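## Task

Finish with the Sunday lid of the pill organiser standing upright or tipped back past upright, every other lid clicked closed, and the organiser resting level on its base on the table. It only counts if it stays that way without the robot holding anything. Release it and pull the grippers away at the end.

## Robot and tools

Robot: two arms, left_arm and right_arm, each ending in a parallel gripper. The fingers point along the gripper's own +z axis and close along its y axis. The reported hand position is the spot between the finger pads, about 1 cm short of the tips. Joint limits (rad, base to hand): waist -2.618 to 3.054, shoulder 0.000 to 3.142, elbow 0.000 to 3.142, wrist pitch -1.571 to 1.571, wrist yaw -1.571 to 1.571, wrist roll -2.094 to 2.094.

Scene frame: origin at table-top height, midway between the arms and roughly 5-10 cm in from the table's near edge. +x runs out across the table, +z up, and left_arm sits toward +y. The arm names do not match image left/right. Printed hand positions can be slightly wrong, more so at long reach.

The 14-number row (used by execute_actions and move): one flat list covering both arms, 7 numbers per arm, left_arm first: dx, dy, dz, rx, ry, rz, opening, then the same seven for right_arm. Every value lies in [-1, 1]. dx..rz are an offset, not a pose: they are expressed in that gripper's own axes and measured from the gripper pose in the most recent result that reported it (or, before any such result in this scene, or on a second call in one reply, from where the hand is when the command starts). Scale: 1.0 equals 0.6 m of travel or 180 degrees. rx, ry, rz form one rotation vector. All-zero offsets are not a pause; they pull the hand back to that reference pose. Opening is absolute: +1 fully open (0.093 m), -1 closed.

execute_actions: argument actions holds at most one item. Empty list: just report the state. {"rows": [...], "steps": n}: up to 15 rows, n from 1 to 15 (default 15), each step 1/30 s; each row is applied for one step, the final row repeats if rows run out, and every row is counted from the same reference pose, not from the row before. {"steps": n} alone (n up to 300) is a wait counted from the previous result, including thinking time. Optional pictures (boolean) controls whether images are returned.

move: target is one 14-number row as above; speed is the top path speed in m/s, 0.002 to 0.5 (default 0.25), with turning capped at twice that in rad/s. Both hands travel in straight lines, finishing together, lasting 0.5 to 10 s; longer paths are cut off at 10 s. Nothing slows the path for obstacles or the other arm, hands may lag, stray or overshoot the speed near full stretch. Faster contact hits harder; aiming further past a surface presses harder. Opening is sent at the start.

wait: seconds from 0 to 10; nothing new is commanded. zoom_image: camera (cam_head_left, cam_head_right, cam_high, cam_low, cam_left_wrist, cam_right_wrist) and region [x0, y0, x1, y1] in pixels of that camera's 672x504 image, top-left origin, at most 504x504. finished_scene: scene, the number of the current scene; it ends that scene for good and reports success.

Control behaviour: each step the commanded pose is limited to within 70 mm and 16 degrees of the measured pose; damped IK favours position over orientation. Friction can leave a hand up to about 31 mm off target, and tiny commands may not move it. After an action ends the arm only continues to its last clipped pose, so check the result and send the remainder. To keep an arm still, send the offset back to its desired pose in the first call of a reply and zeros afterwards, and always send the opening it should keep. The simulation runs on while you think.

Reading results: the state line lists each arm's position (m) and quaternion wxyz. grip_measured is the finger motor on the opening scale; pads meet near -0.94 and each mm of object width adds about 0.0208, with a fixed per-gripper error up to 0.02. Fingers stop on contact while the motor keeps going, so the reading barely shows a touch; to hold, keep sending the same closing number. The last joint value is the opening in metres. HELD marks steps where your command was not fully sent; a pose unreachable line names an arm whose command a clearance check changed. Hand target shows where the controller is driving each hand. The move: line gives how the move ended (done, off_target, moving, held, fault) plus limits (paced = clipped pose, held = blocked steps, after which the arm can jump fast) and each hand's distance from its target. FAULT lines report arm stops; MOTOR HOT warns from 75 °C, a stop comes at 90 °C, and at 100 °C the arm goes limp and drops. Joint torques are raw, offset and noisy.

Avoid: knocking anything off the table (fails), arms striking or pressing each other, bumping the bar and plate behind the bases (tops up to 3 cm above the table, no warning), drops, slams and hard pushes. Loose objects may occasionally get nudged. Finish with both grippers open and moved clear of the organiser.

Each tool is called as name(argument=value, ...) on one line, values as JSON.

## Session

execute_actions(actions=[])

Scene clock: 0.00 s of 4800.00 s.
left_arm: end_effector_position=(+0.3713, +0.5144, +0.2353) grip_measured=+1.000 end_effector_quat_wxyz=(+0.369, +0.182, +0.895, -0.173) | right_arm: end_effector_position=(+0.1555, -0.5349, +0.1286) grip_measured=+1.000 end_effector_quat_wxyz=(+0.174, +0.296, +0.931, +0.121)
Joint positions: left_arm=[ 0.796  2.01   2.084 -1.458  0.792  1.073  0.093] | right_arm=[-1.18   1.523  1.176 -1.241 -0.454 -0.594  0.093]
Joint velocities: left_arm=[-0.007 -0.017 -0.002  0.066 -0.066  0.022  0.   ] | right_arm=[-0.002 -0.022  0.002 -0.066  0.007  0.037  0.   ]
Joint torques (N m, as the arm reports them, + toward a larger angle): no reading
Motor temperatures (°C, as the motors report them): left_arm=[29 29 30 28 29 28] | right_arm=[30 27 27 30 30 31]
Hand target (left_arm): +0.371, +0.514, +0.235; +0.369, +0.182, +0.895, -0.173
Hand target (right_arm): +0.155, -0.535, +0.129; +0.174, +0.296, +0.931, +0.121

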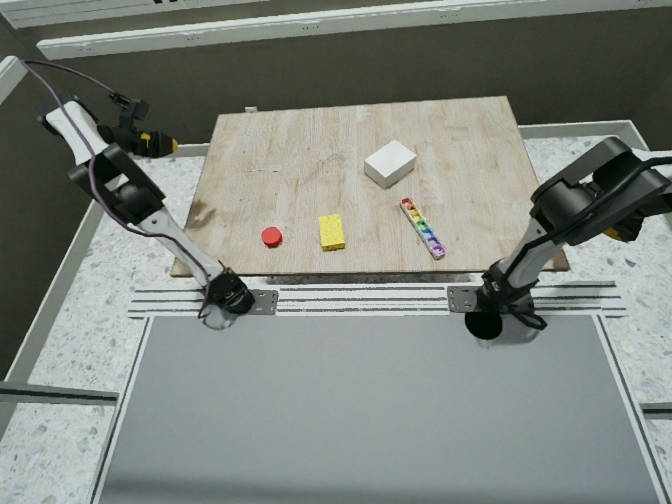

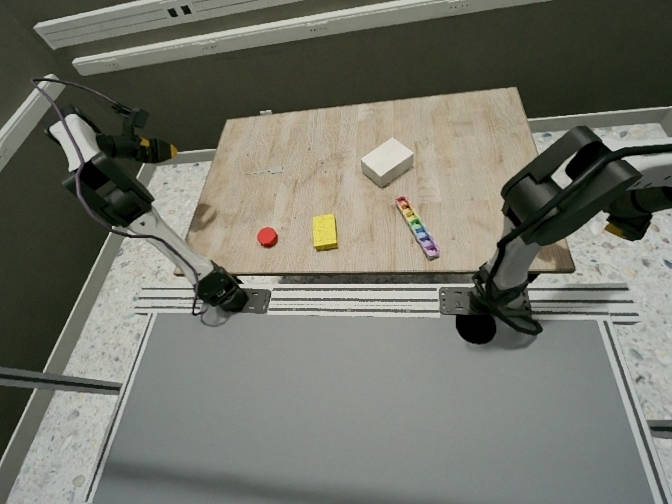

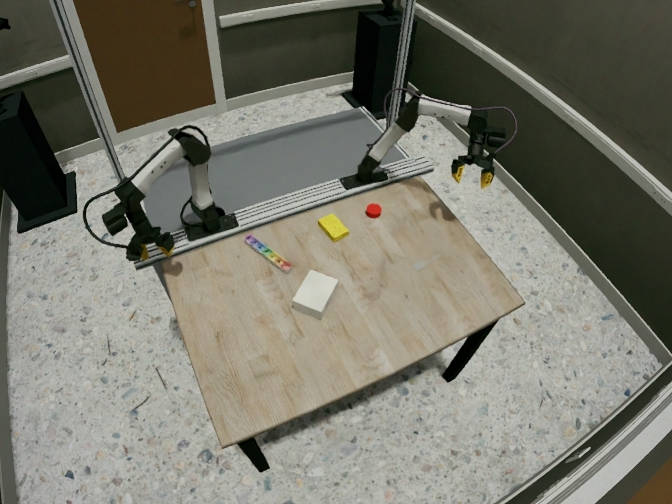

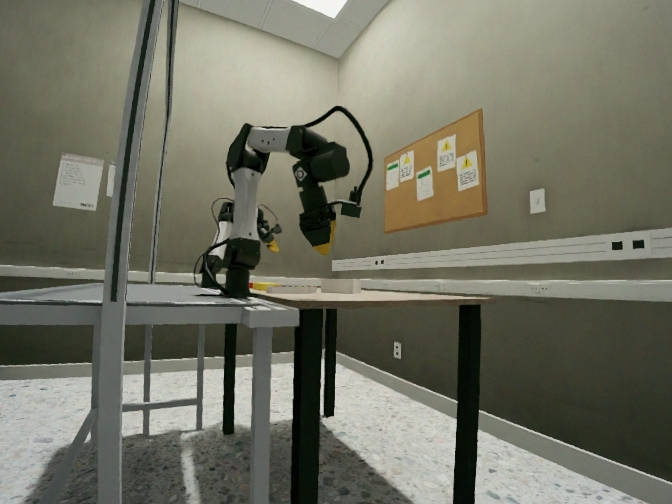

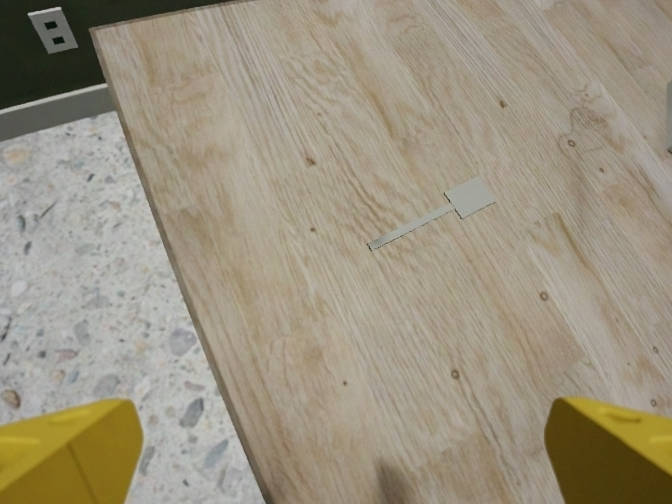

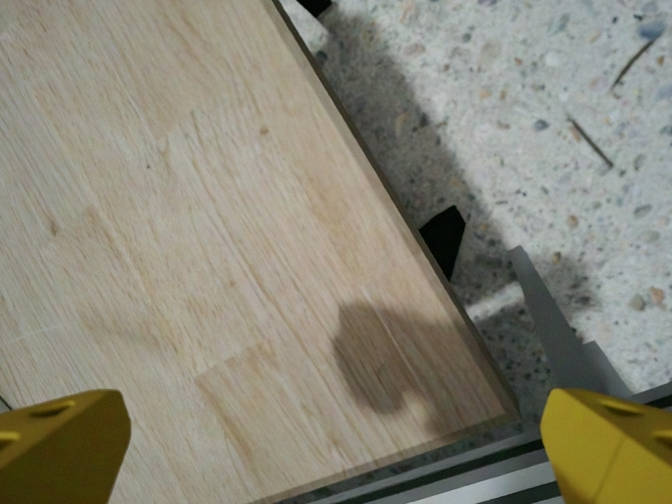

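zoom_image(camera="cam_head_left", region=[380, 185, 470, 270])

zoom_image(camera="cam_high", region=[230, 220, 310, 285])

zoom_image(camera="cam_low", region=[240, 190, 380, 310])

Region (380, 185, 470, 270) of cam_head_left's 672x504 image, scaled by 5.600, with more detail than that image has.

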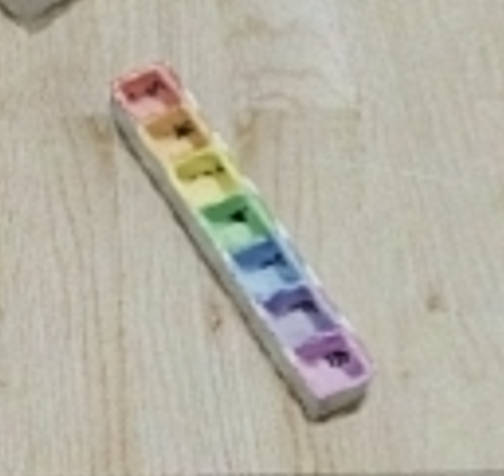

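Region (230, 220, 310, 285) of cam_high's 672x504 image, scaled by 6.300, with more detail than that image has; it fills the top 410 rows of this view, and the rest is white.

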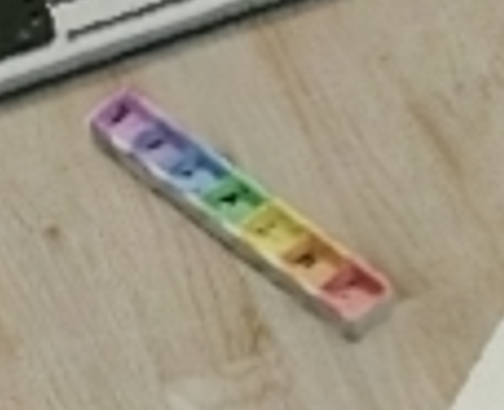

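Region (240, 190, 380, 310) of cam_low's 672x504 image, scaled by 3.600, with more detail than that image has; it fills the top 432 rows of this view, and the rest is white.

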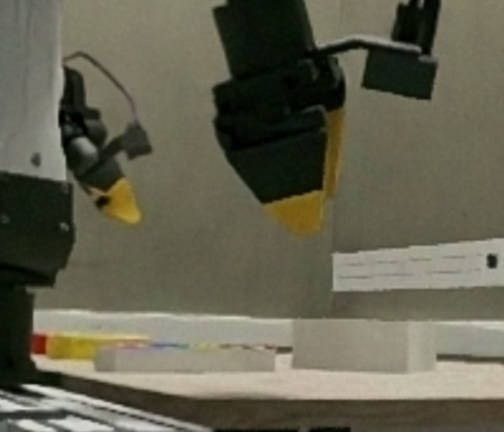

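move(target=[0,0,0,0,0,0,1,0.306,0.571,0.046,0.057,0.13,-0.313,1], speed=0.35)

Scene clock: 5.20 s of 4800.00 s.
left_arm: end_effector_position=(+0.3713, +0.5144, +0.2353) grip_measured=+1.000 end_effector_quat_wxyz=(+0.369, +0.182, +0.895, -0.173) | right_arm: end_effector_position=(+0.1914, -0.1563, +0.1641) grip_measured=+1.000 end_effector_quat_wxyz=(+0.000, -0.194, +0.981, +0.004)
Joint positions: left_arm=[ 0.796  2.01   2.084 -1.458  0.792  1.073  0.093] | right_arm=[ 0.712  1.474  1.414 -1.468 -0.038  0.288  0.093]
Joint velocities: left_arm=[ 0.002 -0.002  0.007 -0.037 -0.066 -0.051  0.   ] | right_arm=[-0.017 -0.002 -0.012  0.007  0.007 -0.022  0.   ]
Joint torques (N m, as the arm reports them, + toward a larger angle): left_arm=[ -0.08 -12.54   7.72   0.76   0.56  -0.19] | right_arm=[ 0.7  -5.65  7.5   0.27  0.2   0.01]
Motor temperatures (°C, as the motors report them): left_arm=[29 31 31 28 29 28] | right_arm=[30 27 28 31 30 31]
Hand target (left_arm): +0.371, +0.514, +0.235; +0.369, +0.182, +0.895, -0.173
Hand target (right_arm): +0.192, -0.157, +0.165; -0.004, -0.190, +0.982, -0.005
Off the commanded pose (left_arm): 0.000 m, 0 deg.
Off the commanded pose (right_arm): 0.012 m, 1 deg.
move: off_target (right_arm)

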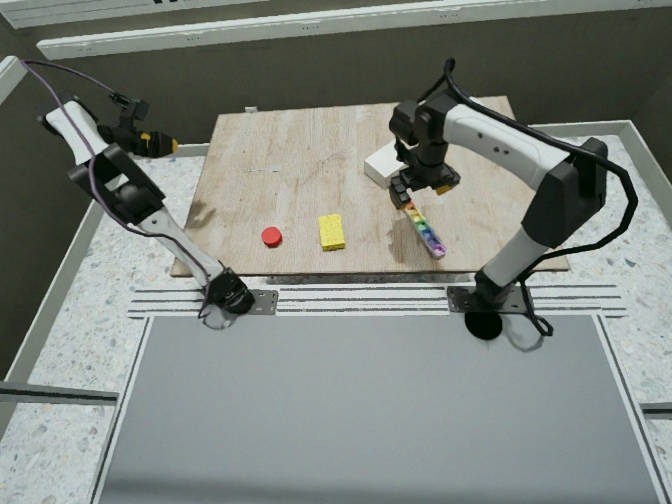

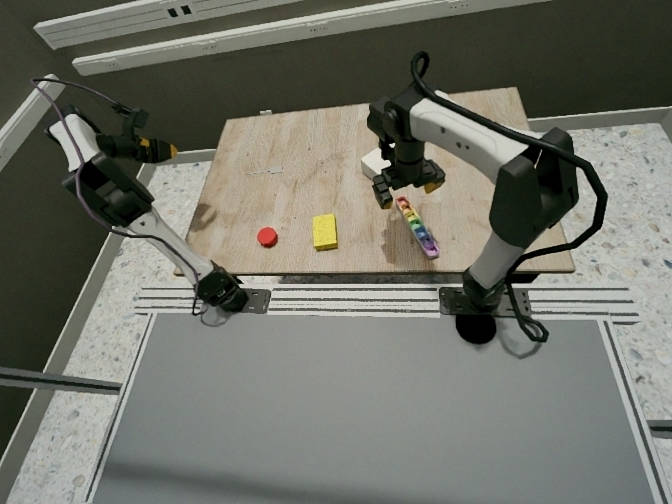

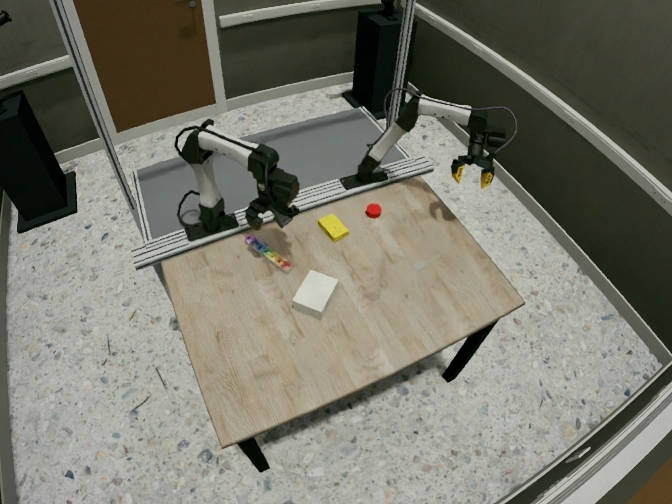

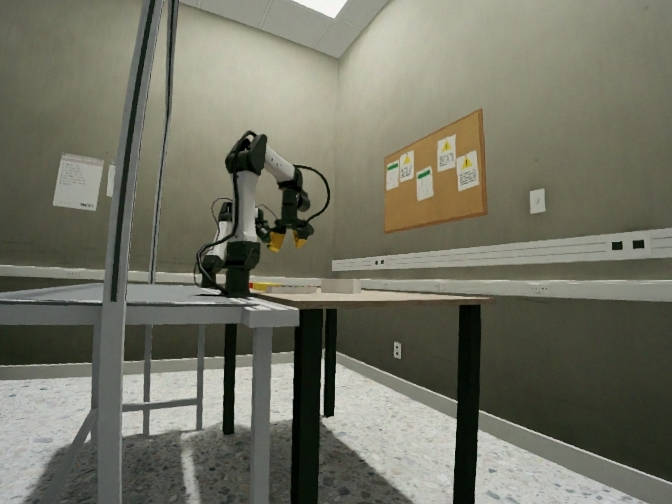

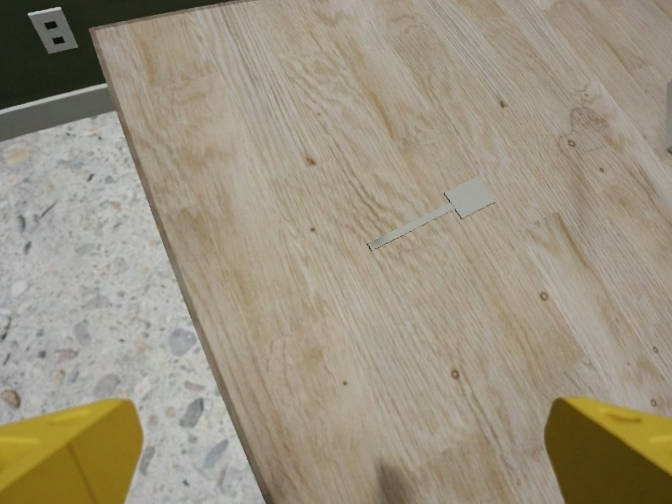

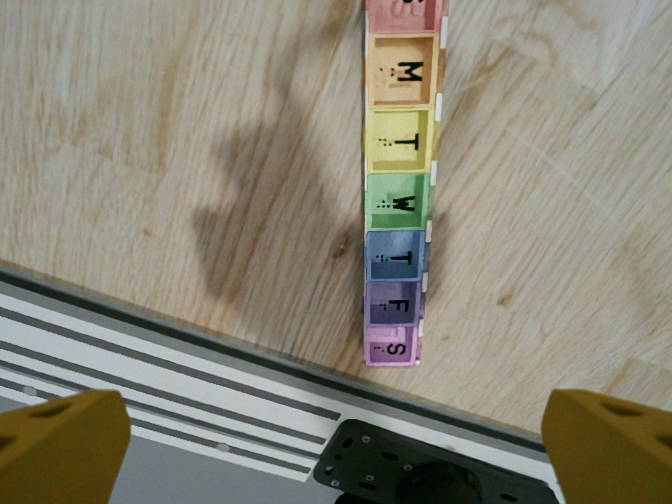

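zoom_image(camera="cam_right_wrist", region=[310, 0, 510, 200])

zoom_image(camera="cam_right_wrist", region=[310, 190, 510, 390])

Region (310, 0, 510, 200) of cam_right_wrist's 672x504 image, scaled by 2.520, with more detail than that image has.

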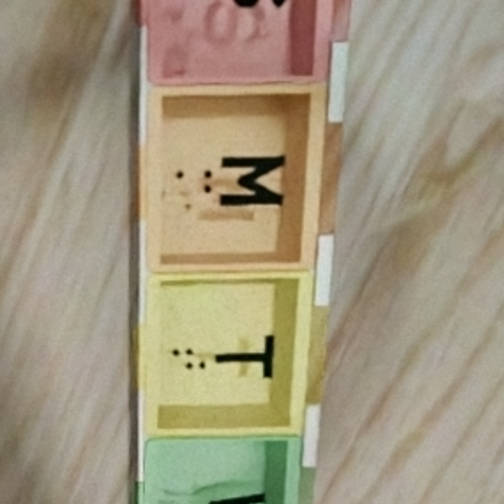

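Region (310, 190, 510, 390) of cam_right_wrist's 672x504 image, scaled by 2.520, with more detail than that image has.

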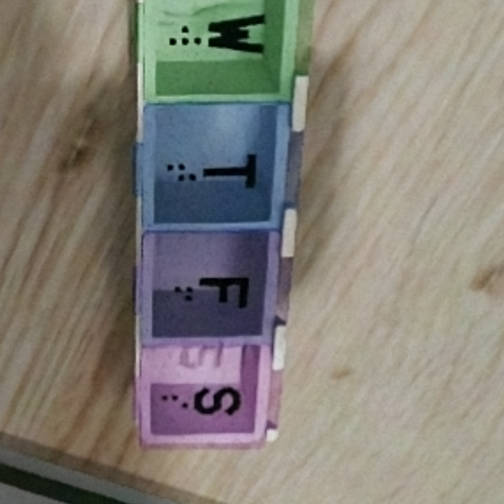

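move(target=[0.125,-0.822,0.368,0.116,0.031,0.187,-1,-0.025,-0.057,0.16,0,-0.167,-0.011,0.5], speed=0.35)

Scene clock: 14.60 s of 4800.00 s.
left_arm: end_effector_position=(+0.2263, +0.0056, +0.1222) grip_measured=-0.975 end_effector_quat_wxyz=(+0.311, +0.504, +0.775, -0.221) | right_arm: end_effector_position=(+0.2197, -0.1747, +0.0654) grip_measured=+0.502 end_effector_quat_wxyz=(+0.245, -0.206, +0.945, +0.062)
Joint positions: left_arm=[-0.781  1.47   0.928 -0.309  0.262  0.221  0.   ] | right_arm=[ 0.66   1.093  0.612 -0.548  0.051  0.192  0.069]
Joint velocities: left_arm=[ 0.007  0.007 -0.002  0.037  0.022  0.022  0.   ] | right_arm=[-0.007 -0.007 -0.012 -0.037 -0.066 -0.037  0.001]
Joint torques (N m, as the arm reports them, + toward a larger angle): left_arm=[-0.53 -5.78 10.02  2.18  0.03 -0.12] | right_arm=[-0.33 -5.62  5.98  1.79  0.28 -0.12]
Motor temperatures (°C, as the motors report them): left_arm=[29 34 32 29 29 28] | right_arm=[30 28 29 31 30 31]
Hand target (left_arm): +0.231, -0.000, +0.124; +0.318, +0.502, +0.774, -0.220
Hand target (right_arm): +0.220, -0.180, +0.066; +0.254, -0.204, +0.944, +0.058
Off the commanded pose (left_arm): 0.007 m, 2 deg.
Off the commanded pose (right_arm): 0.007 m, 1 deg.
After step 90, 4.10 s passed at rest.
move: done

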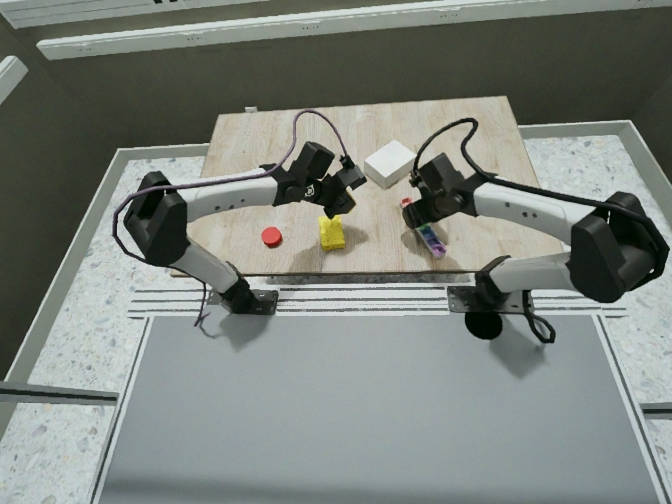

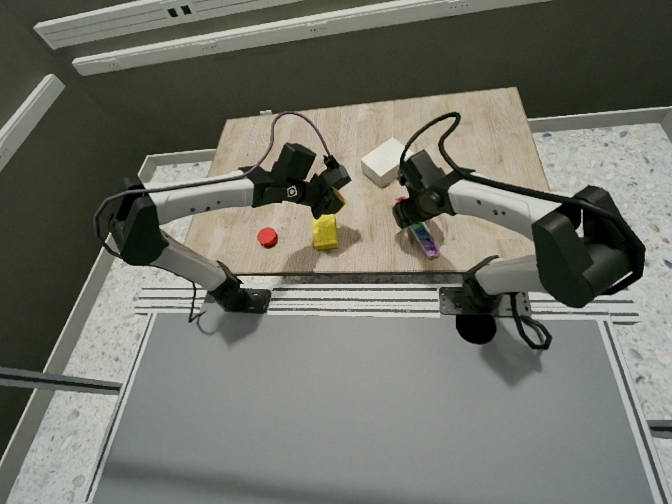

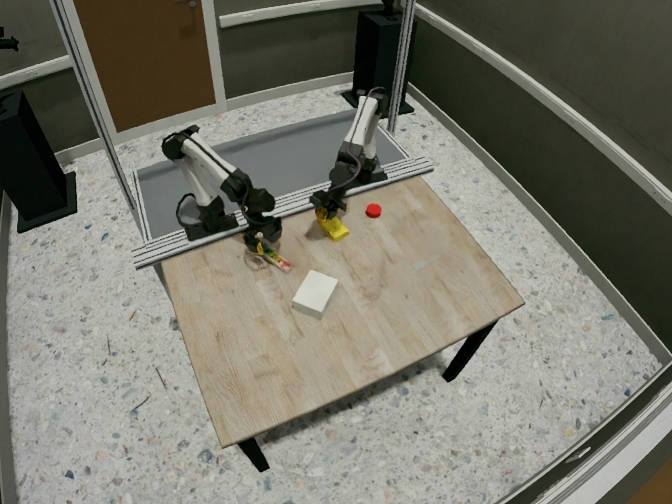

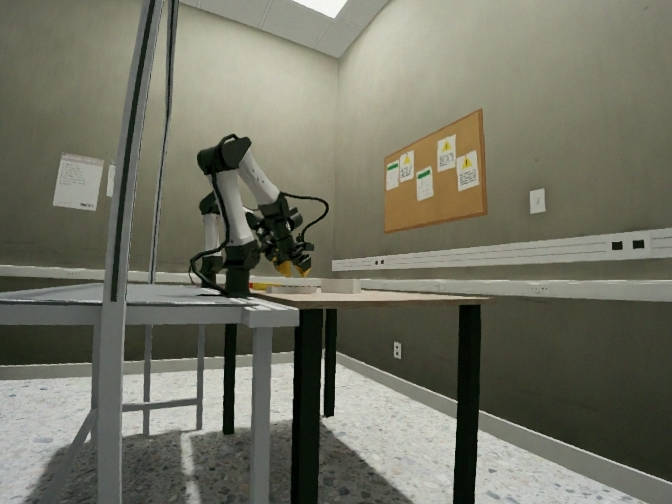

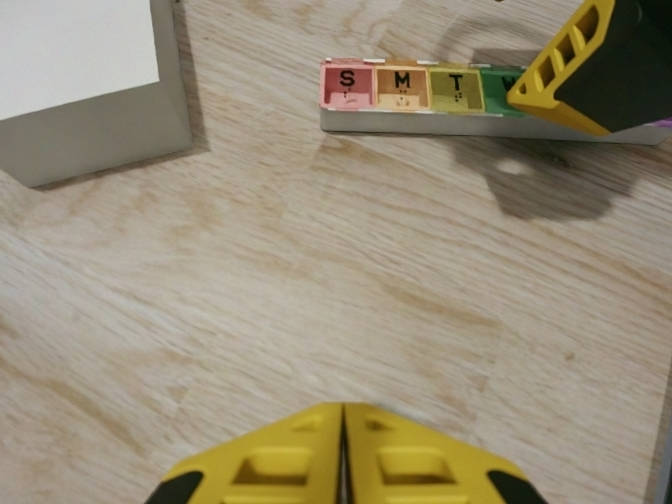

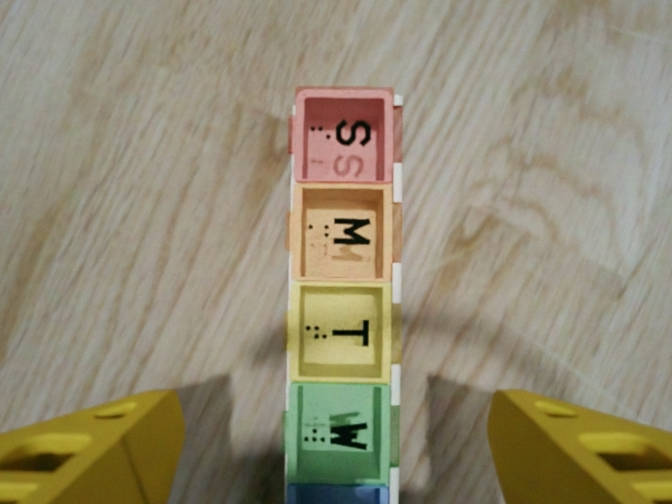

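move(target=[-0.012,0,0.17,0,0,0,-1,0.1025,-0.008,0.028,0,0,0.006,0.5], speed=0.15)

zoom_image(camera="cam_low", region=[250, 230, 340, 305])

zoom_image(camera="cam_high", region=[225, 180, 355, 290])

Scene clock: 17.50 s of 4800.00 s.
left_arm: end_effector_position=(+0.2540, -0.0580, +0.0534) grip_measured=-0.975 end_effector_quat_wxyz=(+0.303, +0.505, +0.778, -0.221) | right_arm: end_effector_position=(+0.1825, -0.1973, +0.0195) grip_measured=+0.502 end_effector_quat_wxyz=(+0.236, -0.200, +0.949, +0.063)
Joint positions: left_arm=[-0.845  1.833  1.023 -0.045  0.224  0.169  0.   ] | right_arm=[ 0.687  0.961  0.367 -0.453  0.058  0.232  0.069]
Joint velocities: left_arm=[ 0.002  0.022  0.007 -0.022  0.081 -0.022  0.   ] | right_arm=[-0.002  0.012  0.012  0.066  0.007 -0.022 -0.   ]
Joint torques (N m, as the arm reports them, + toward a larger angle): left_arm=[-0.58 -9.3   9.29  2.2   0.1  -0.21] | right_arm=[ 1.15 -4.35  5.83  1.72  0.23  0.08]
Motor temperatures (°C, as the motors report them): left_arm=[29 34 33 30 29 28] | right_arm=[30 28 29 31 30 31]
Hand target (left_arm): +0.256, -0.066, +0.054; +0.311, +0.504, +0.775, -0.222
Hand target (right_arm): +0.181, -0.198, +0.020; +0.244, -0.197, +0.947, +0.064
Off the commanded pose (left_arm): 0.008 m, 1 deg.
Off the commanded pose (right_arm): 0.003 m, 1 deg.
move: done

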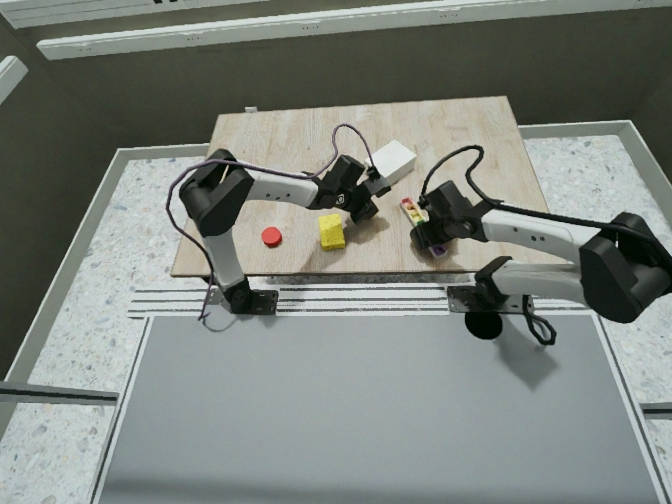

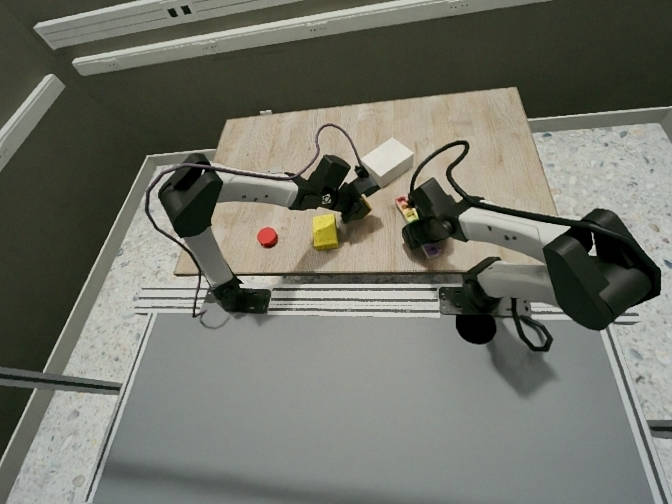

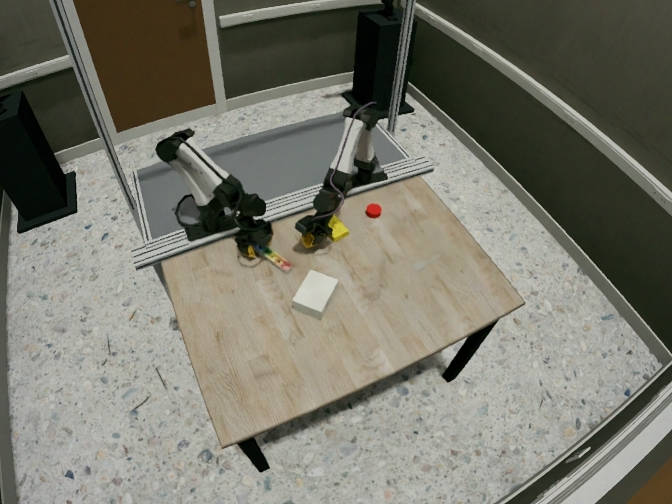

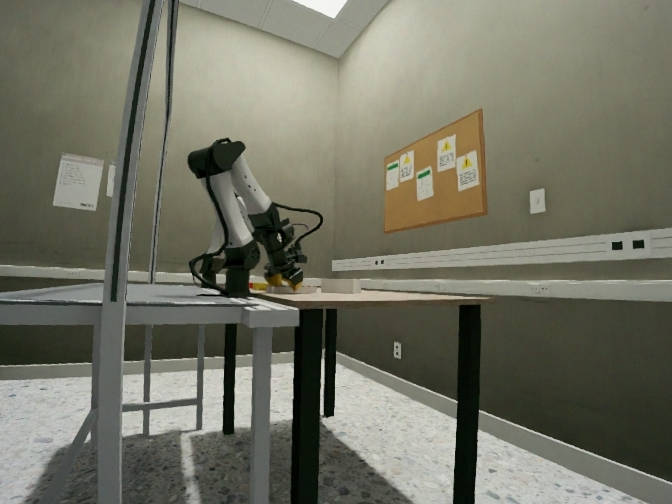

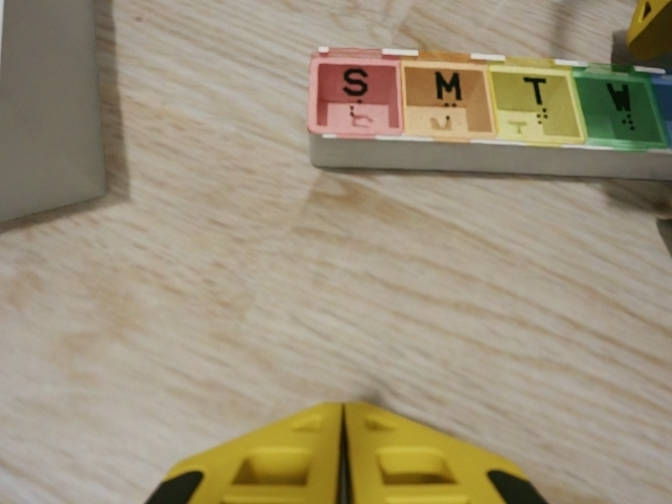

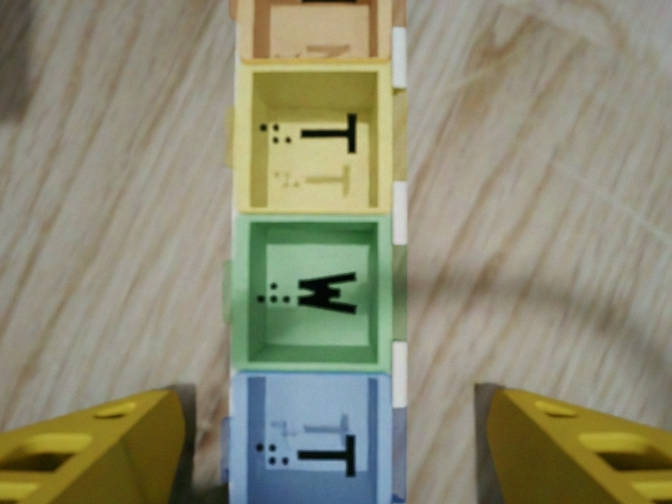

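Region (250, 230, 340, 305) of cam_low's 672x504 image, scaled by 5.600, with more detail than that image has.

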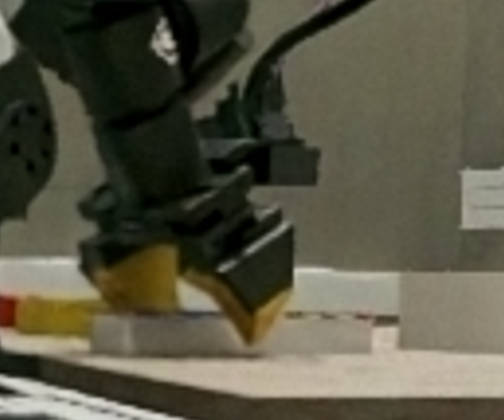

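Region (225, 180, 355, 290) of cam_high's 672x504 image, scaled by 3.877, with more detail than that image has; it fills the top 426 rows of this view, and the rest is white.

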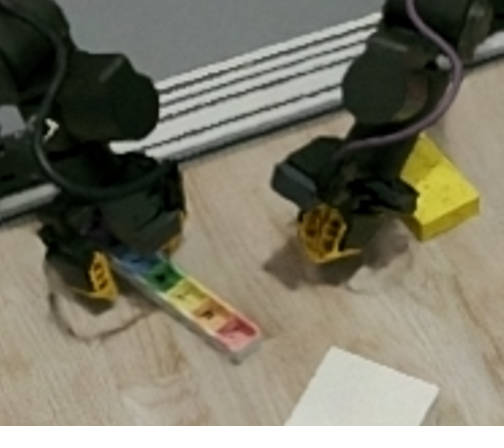

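move(target=[-0.028,-0.008,0.092,0,-0.095,0,-1,0,0.006,0,0,0,0,-0.5], speed=0.15)

zoom_image(camera="cam_high", region=[225, 180, 355, 290])

Scene clock: 20.00 s of 4800.00 s.
left_arm: end_effector_position=(+0.2782, -0.1077, +0.0387) grip_measured=-0.975 end_effector_quat_wxyz=(+0.429, +0.463, +0.720, -0.290) | right_arm: end_effector_position=(+0.1808, -0.1947, +0.0195) grip_measured=-0.396 end_effector_quat_wxyz=(+0.236, -0.202, +0.948, +0.065)
Joint positions: left_arm=[-0.869  2.051  0.945  0.582  0.226  0.088  0.   ] | right_arm=[ 0.703  0.961  0.367 -0.452  0.061  0.242  0.026]
Joint velocities: left_arm=[ 0.017 -0.002 -0.017  0.007  0.022  0.007  0.   ] | right_arm=[ 0.002  0.002 -0.007  0.066 -0.037 -0.022  0.001]
Joint torques (N m, as the arm reports them, + toward a larger angle): left_arm=[ -0.79 -10.38   5.44   2.6    0.12  -0.27] | right_arm=[ 1.1  -1.42  6.95  1.69  0.3   0.05]
Motor temperatures (°C, as the motors report them): left_arm=[29 35 33 30 29 28] | right_arm=[30 28 30 32 30 31]
Hand target (left_arm): +0.270, -0.106, +0.025; +0.416, +0.468, +0.723, -0.292
Hand target (right_arm): +0.181, -0.194, +0.020; +0.236, -0.200, +0.949, +0.063
Off the commanded pose (left_arm): 0.016 m, 2 deg.
Off the commanded pose (right_arm): 0.001 m, 0 deg.
move: off_target (left_arm)

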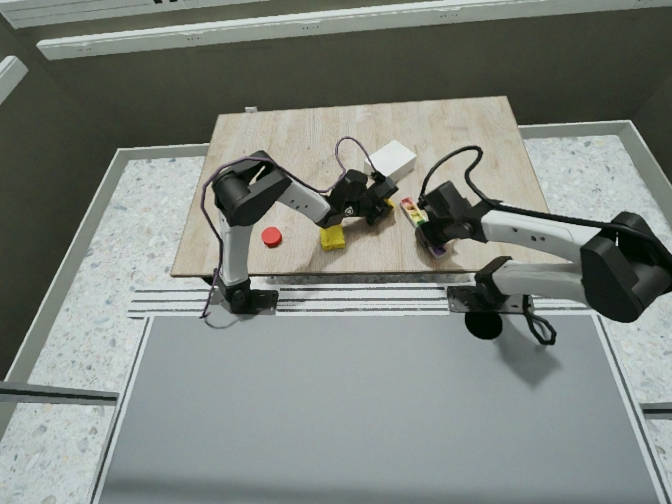

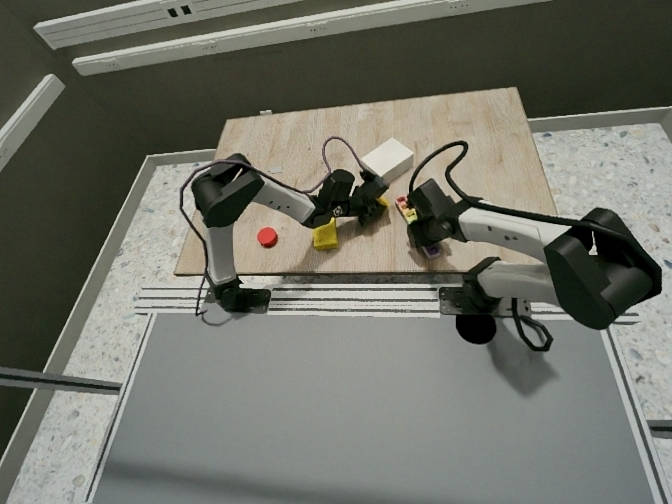

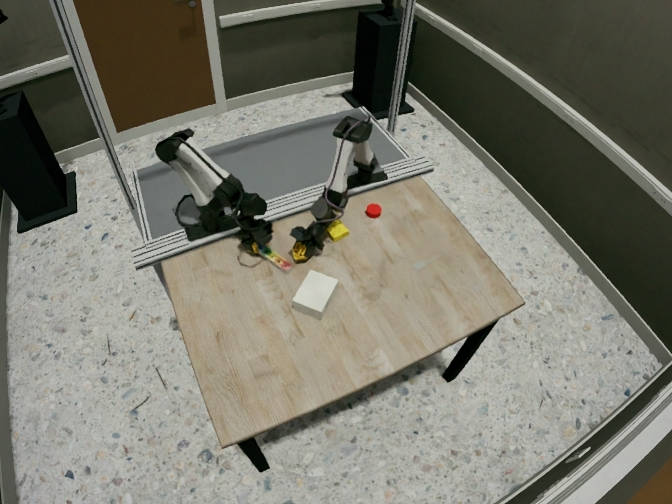

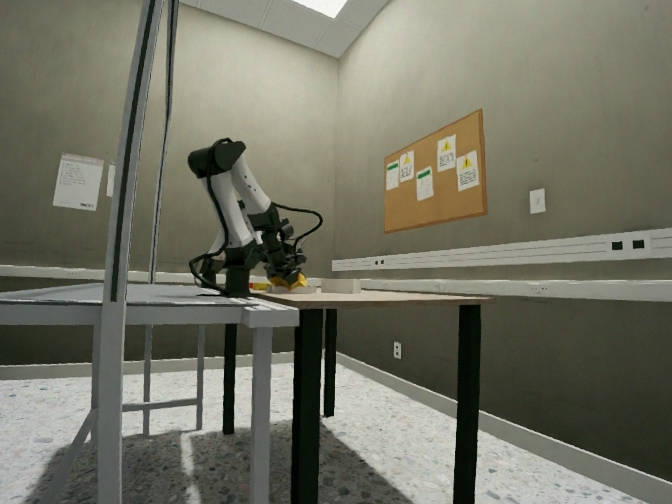

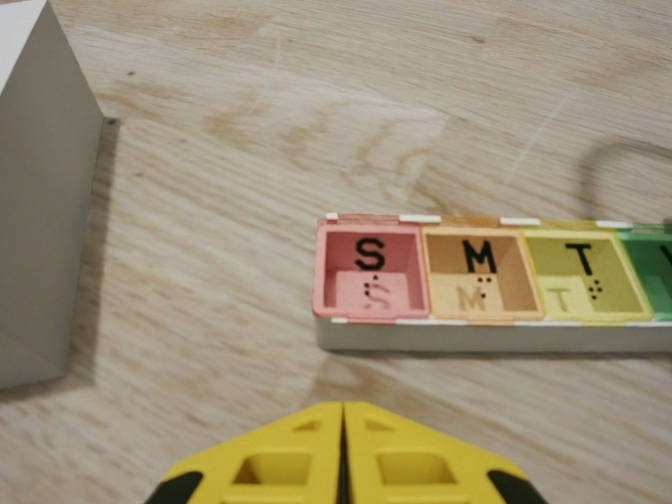

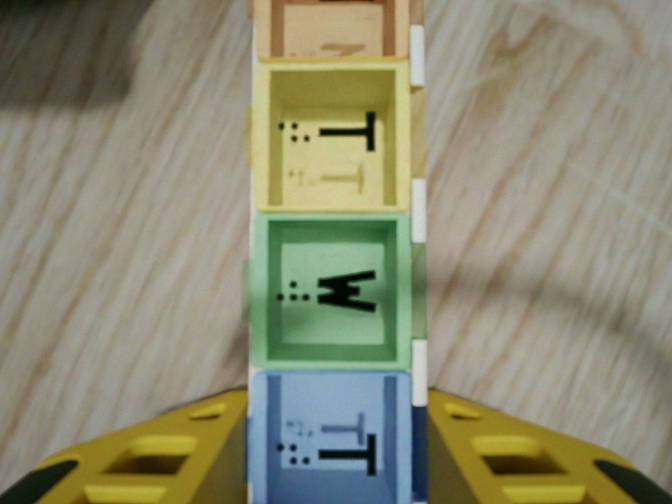

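Region (225, 180, 355, 290) of cam_high's 672x504 image, scaled by 3.877, with more detail than that image has; it fills the top 426 rows of this view, and the rest is white.

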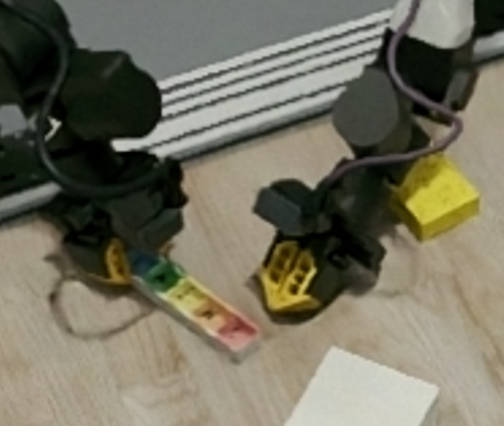

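move(target=[0.044,-0.024,0.023,0,0.015,0,-1,0,0,0,0,0,0,-0.5], speed=0.05)

zoom_image(camera="cam_high", region=[255, 210, 345, 290])

Scene clock: 21.53 s of 4800.00 s.
left_arm: end_effector_position=(+0.2699, -0.1138, +0.0244) grip_measured=-0.975 end_effector_quat_wxyz=(+0.424, +0.467, +0.722, -0.284) | right_arm: end_effector_position=(+0.1808, -0.1947, +0.0195) grip_measured=-0.396 end_effector_quat_wxyz=(+0.236, -0.202, +0.948, +0.065)
Joint positions: left_arm=[-0.898  2.089  0.945  0.605  0.197  0.082  0.   ] | right_arm=[ 0.703  0.961  0.367 -0.452  0.061  0.242  0.026]
Joint velocities: left_arm=[ 0.002  0.022 -0.002  0.022 -0.022  0.051  0.   ] | right_arm=[-0.007 -0.007 -0.007 -0.066 -0.022  0.037 -0.   ]
Joint torques (N m, as the arm reports them, + toward a larger angle): left_arm=[-0.8  -9.96  6.38  2.4  -0.08 -0.23] | right_arm=[ 0.5  -2.16  6.86  1.71  0.14 -0.05]
Motor temperatures (°C, as the motors report them): left_arm=[29 35 34 31 29 28] | right_arm=[30 28 30 32 30 31]
Hand target (left_arm): +0.264, -0.114, +0.009; +0.411, +0.470, +0.730, -0.279
Hand target (right_arm): +0.181, -0.195, +0.020; +0.236, -0.202, +0.948, +0.065
Off the commanded pose (left_arm): 0.016 m, 2 deg.
Off the commanded pose (right_arm): 0.000 m, 0 deg.
move: off_target (left_arm)

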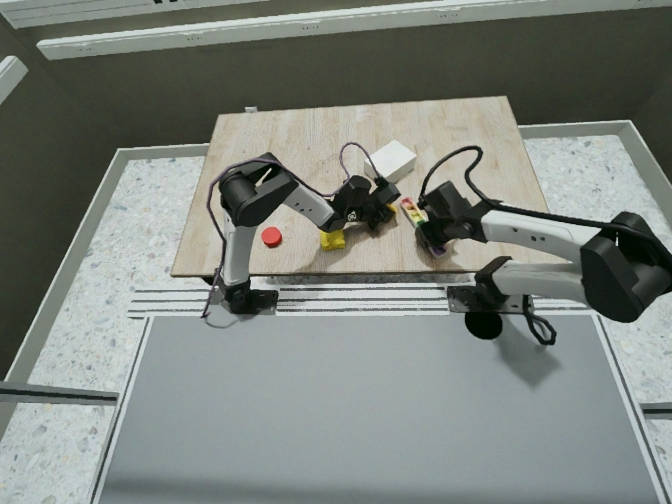

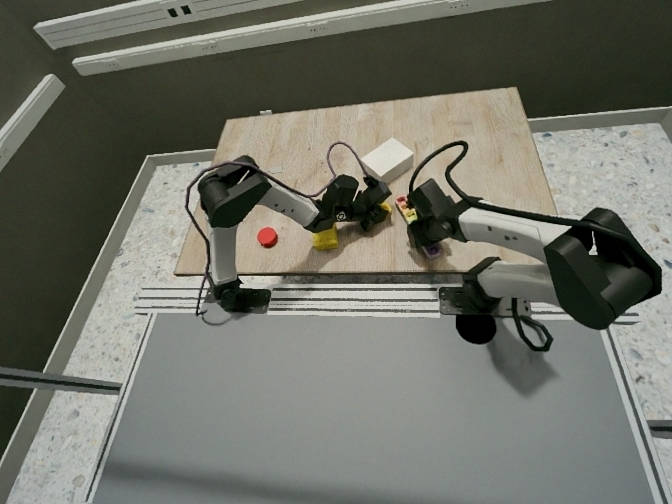

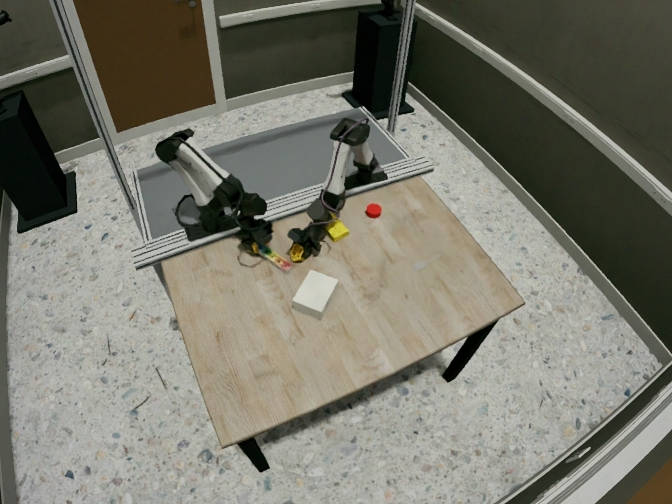

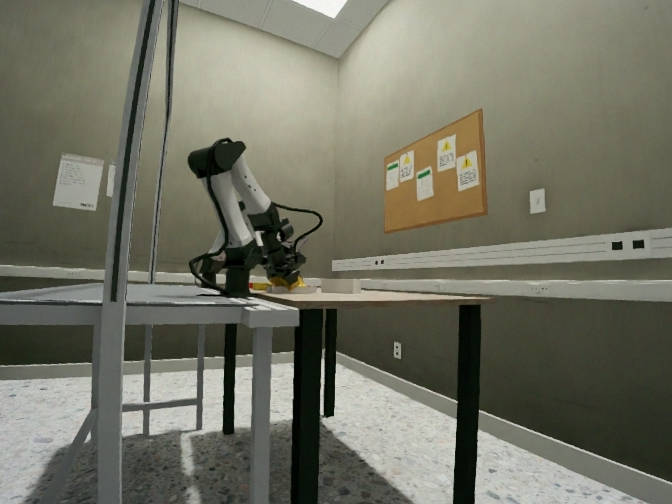

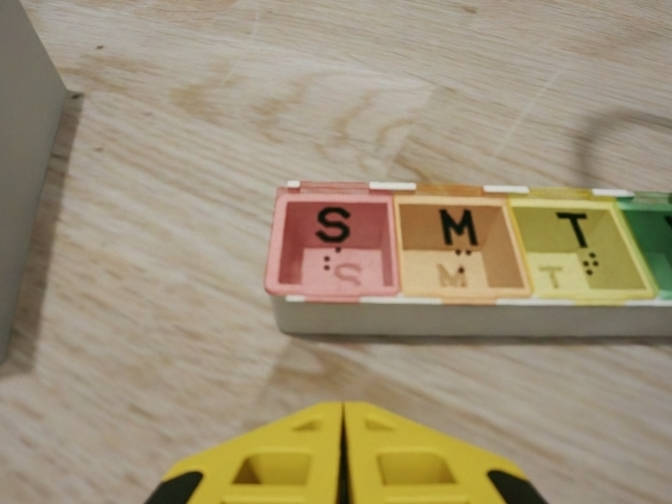

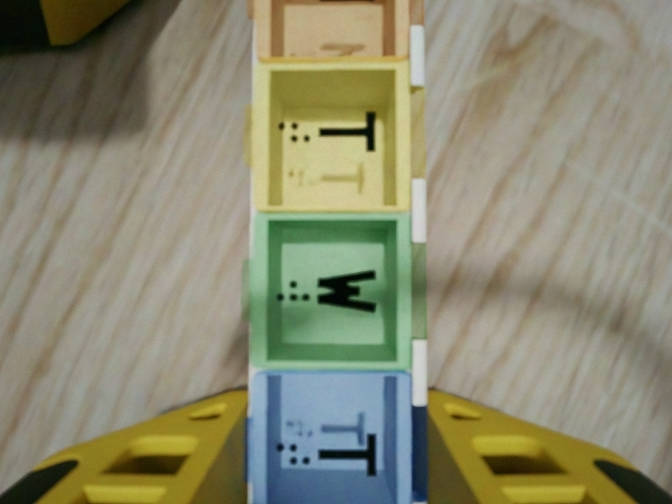

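Region (255, 210, 345, 290) of cam_high's 672x504 image, scaled by 5.600, with more detail than that image has.

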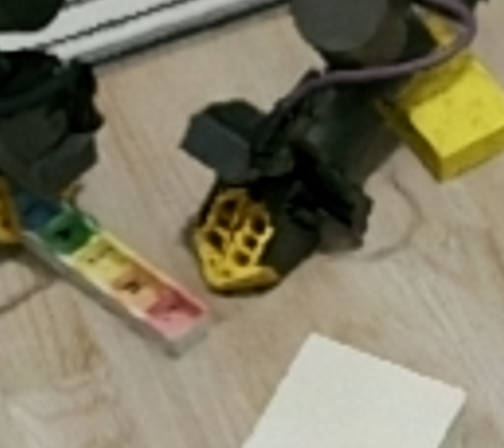

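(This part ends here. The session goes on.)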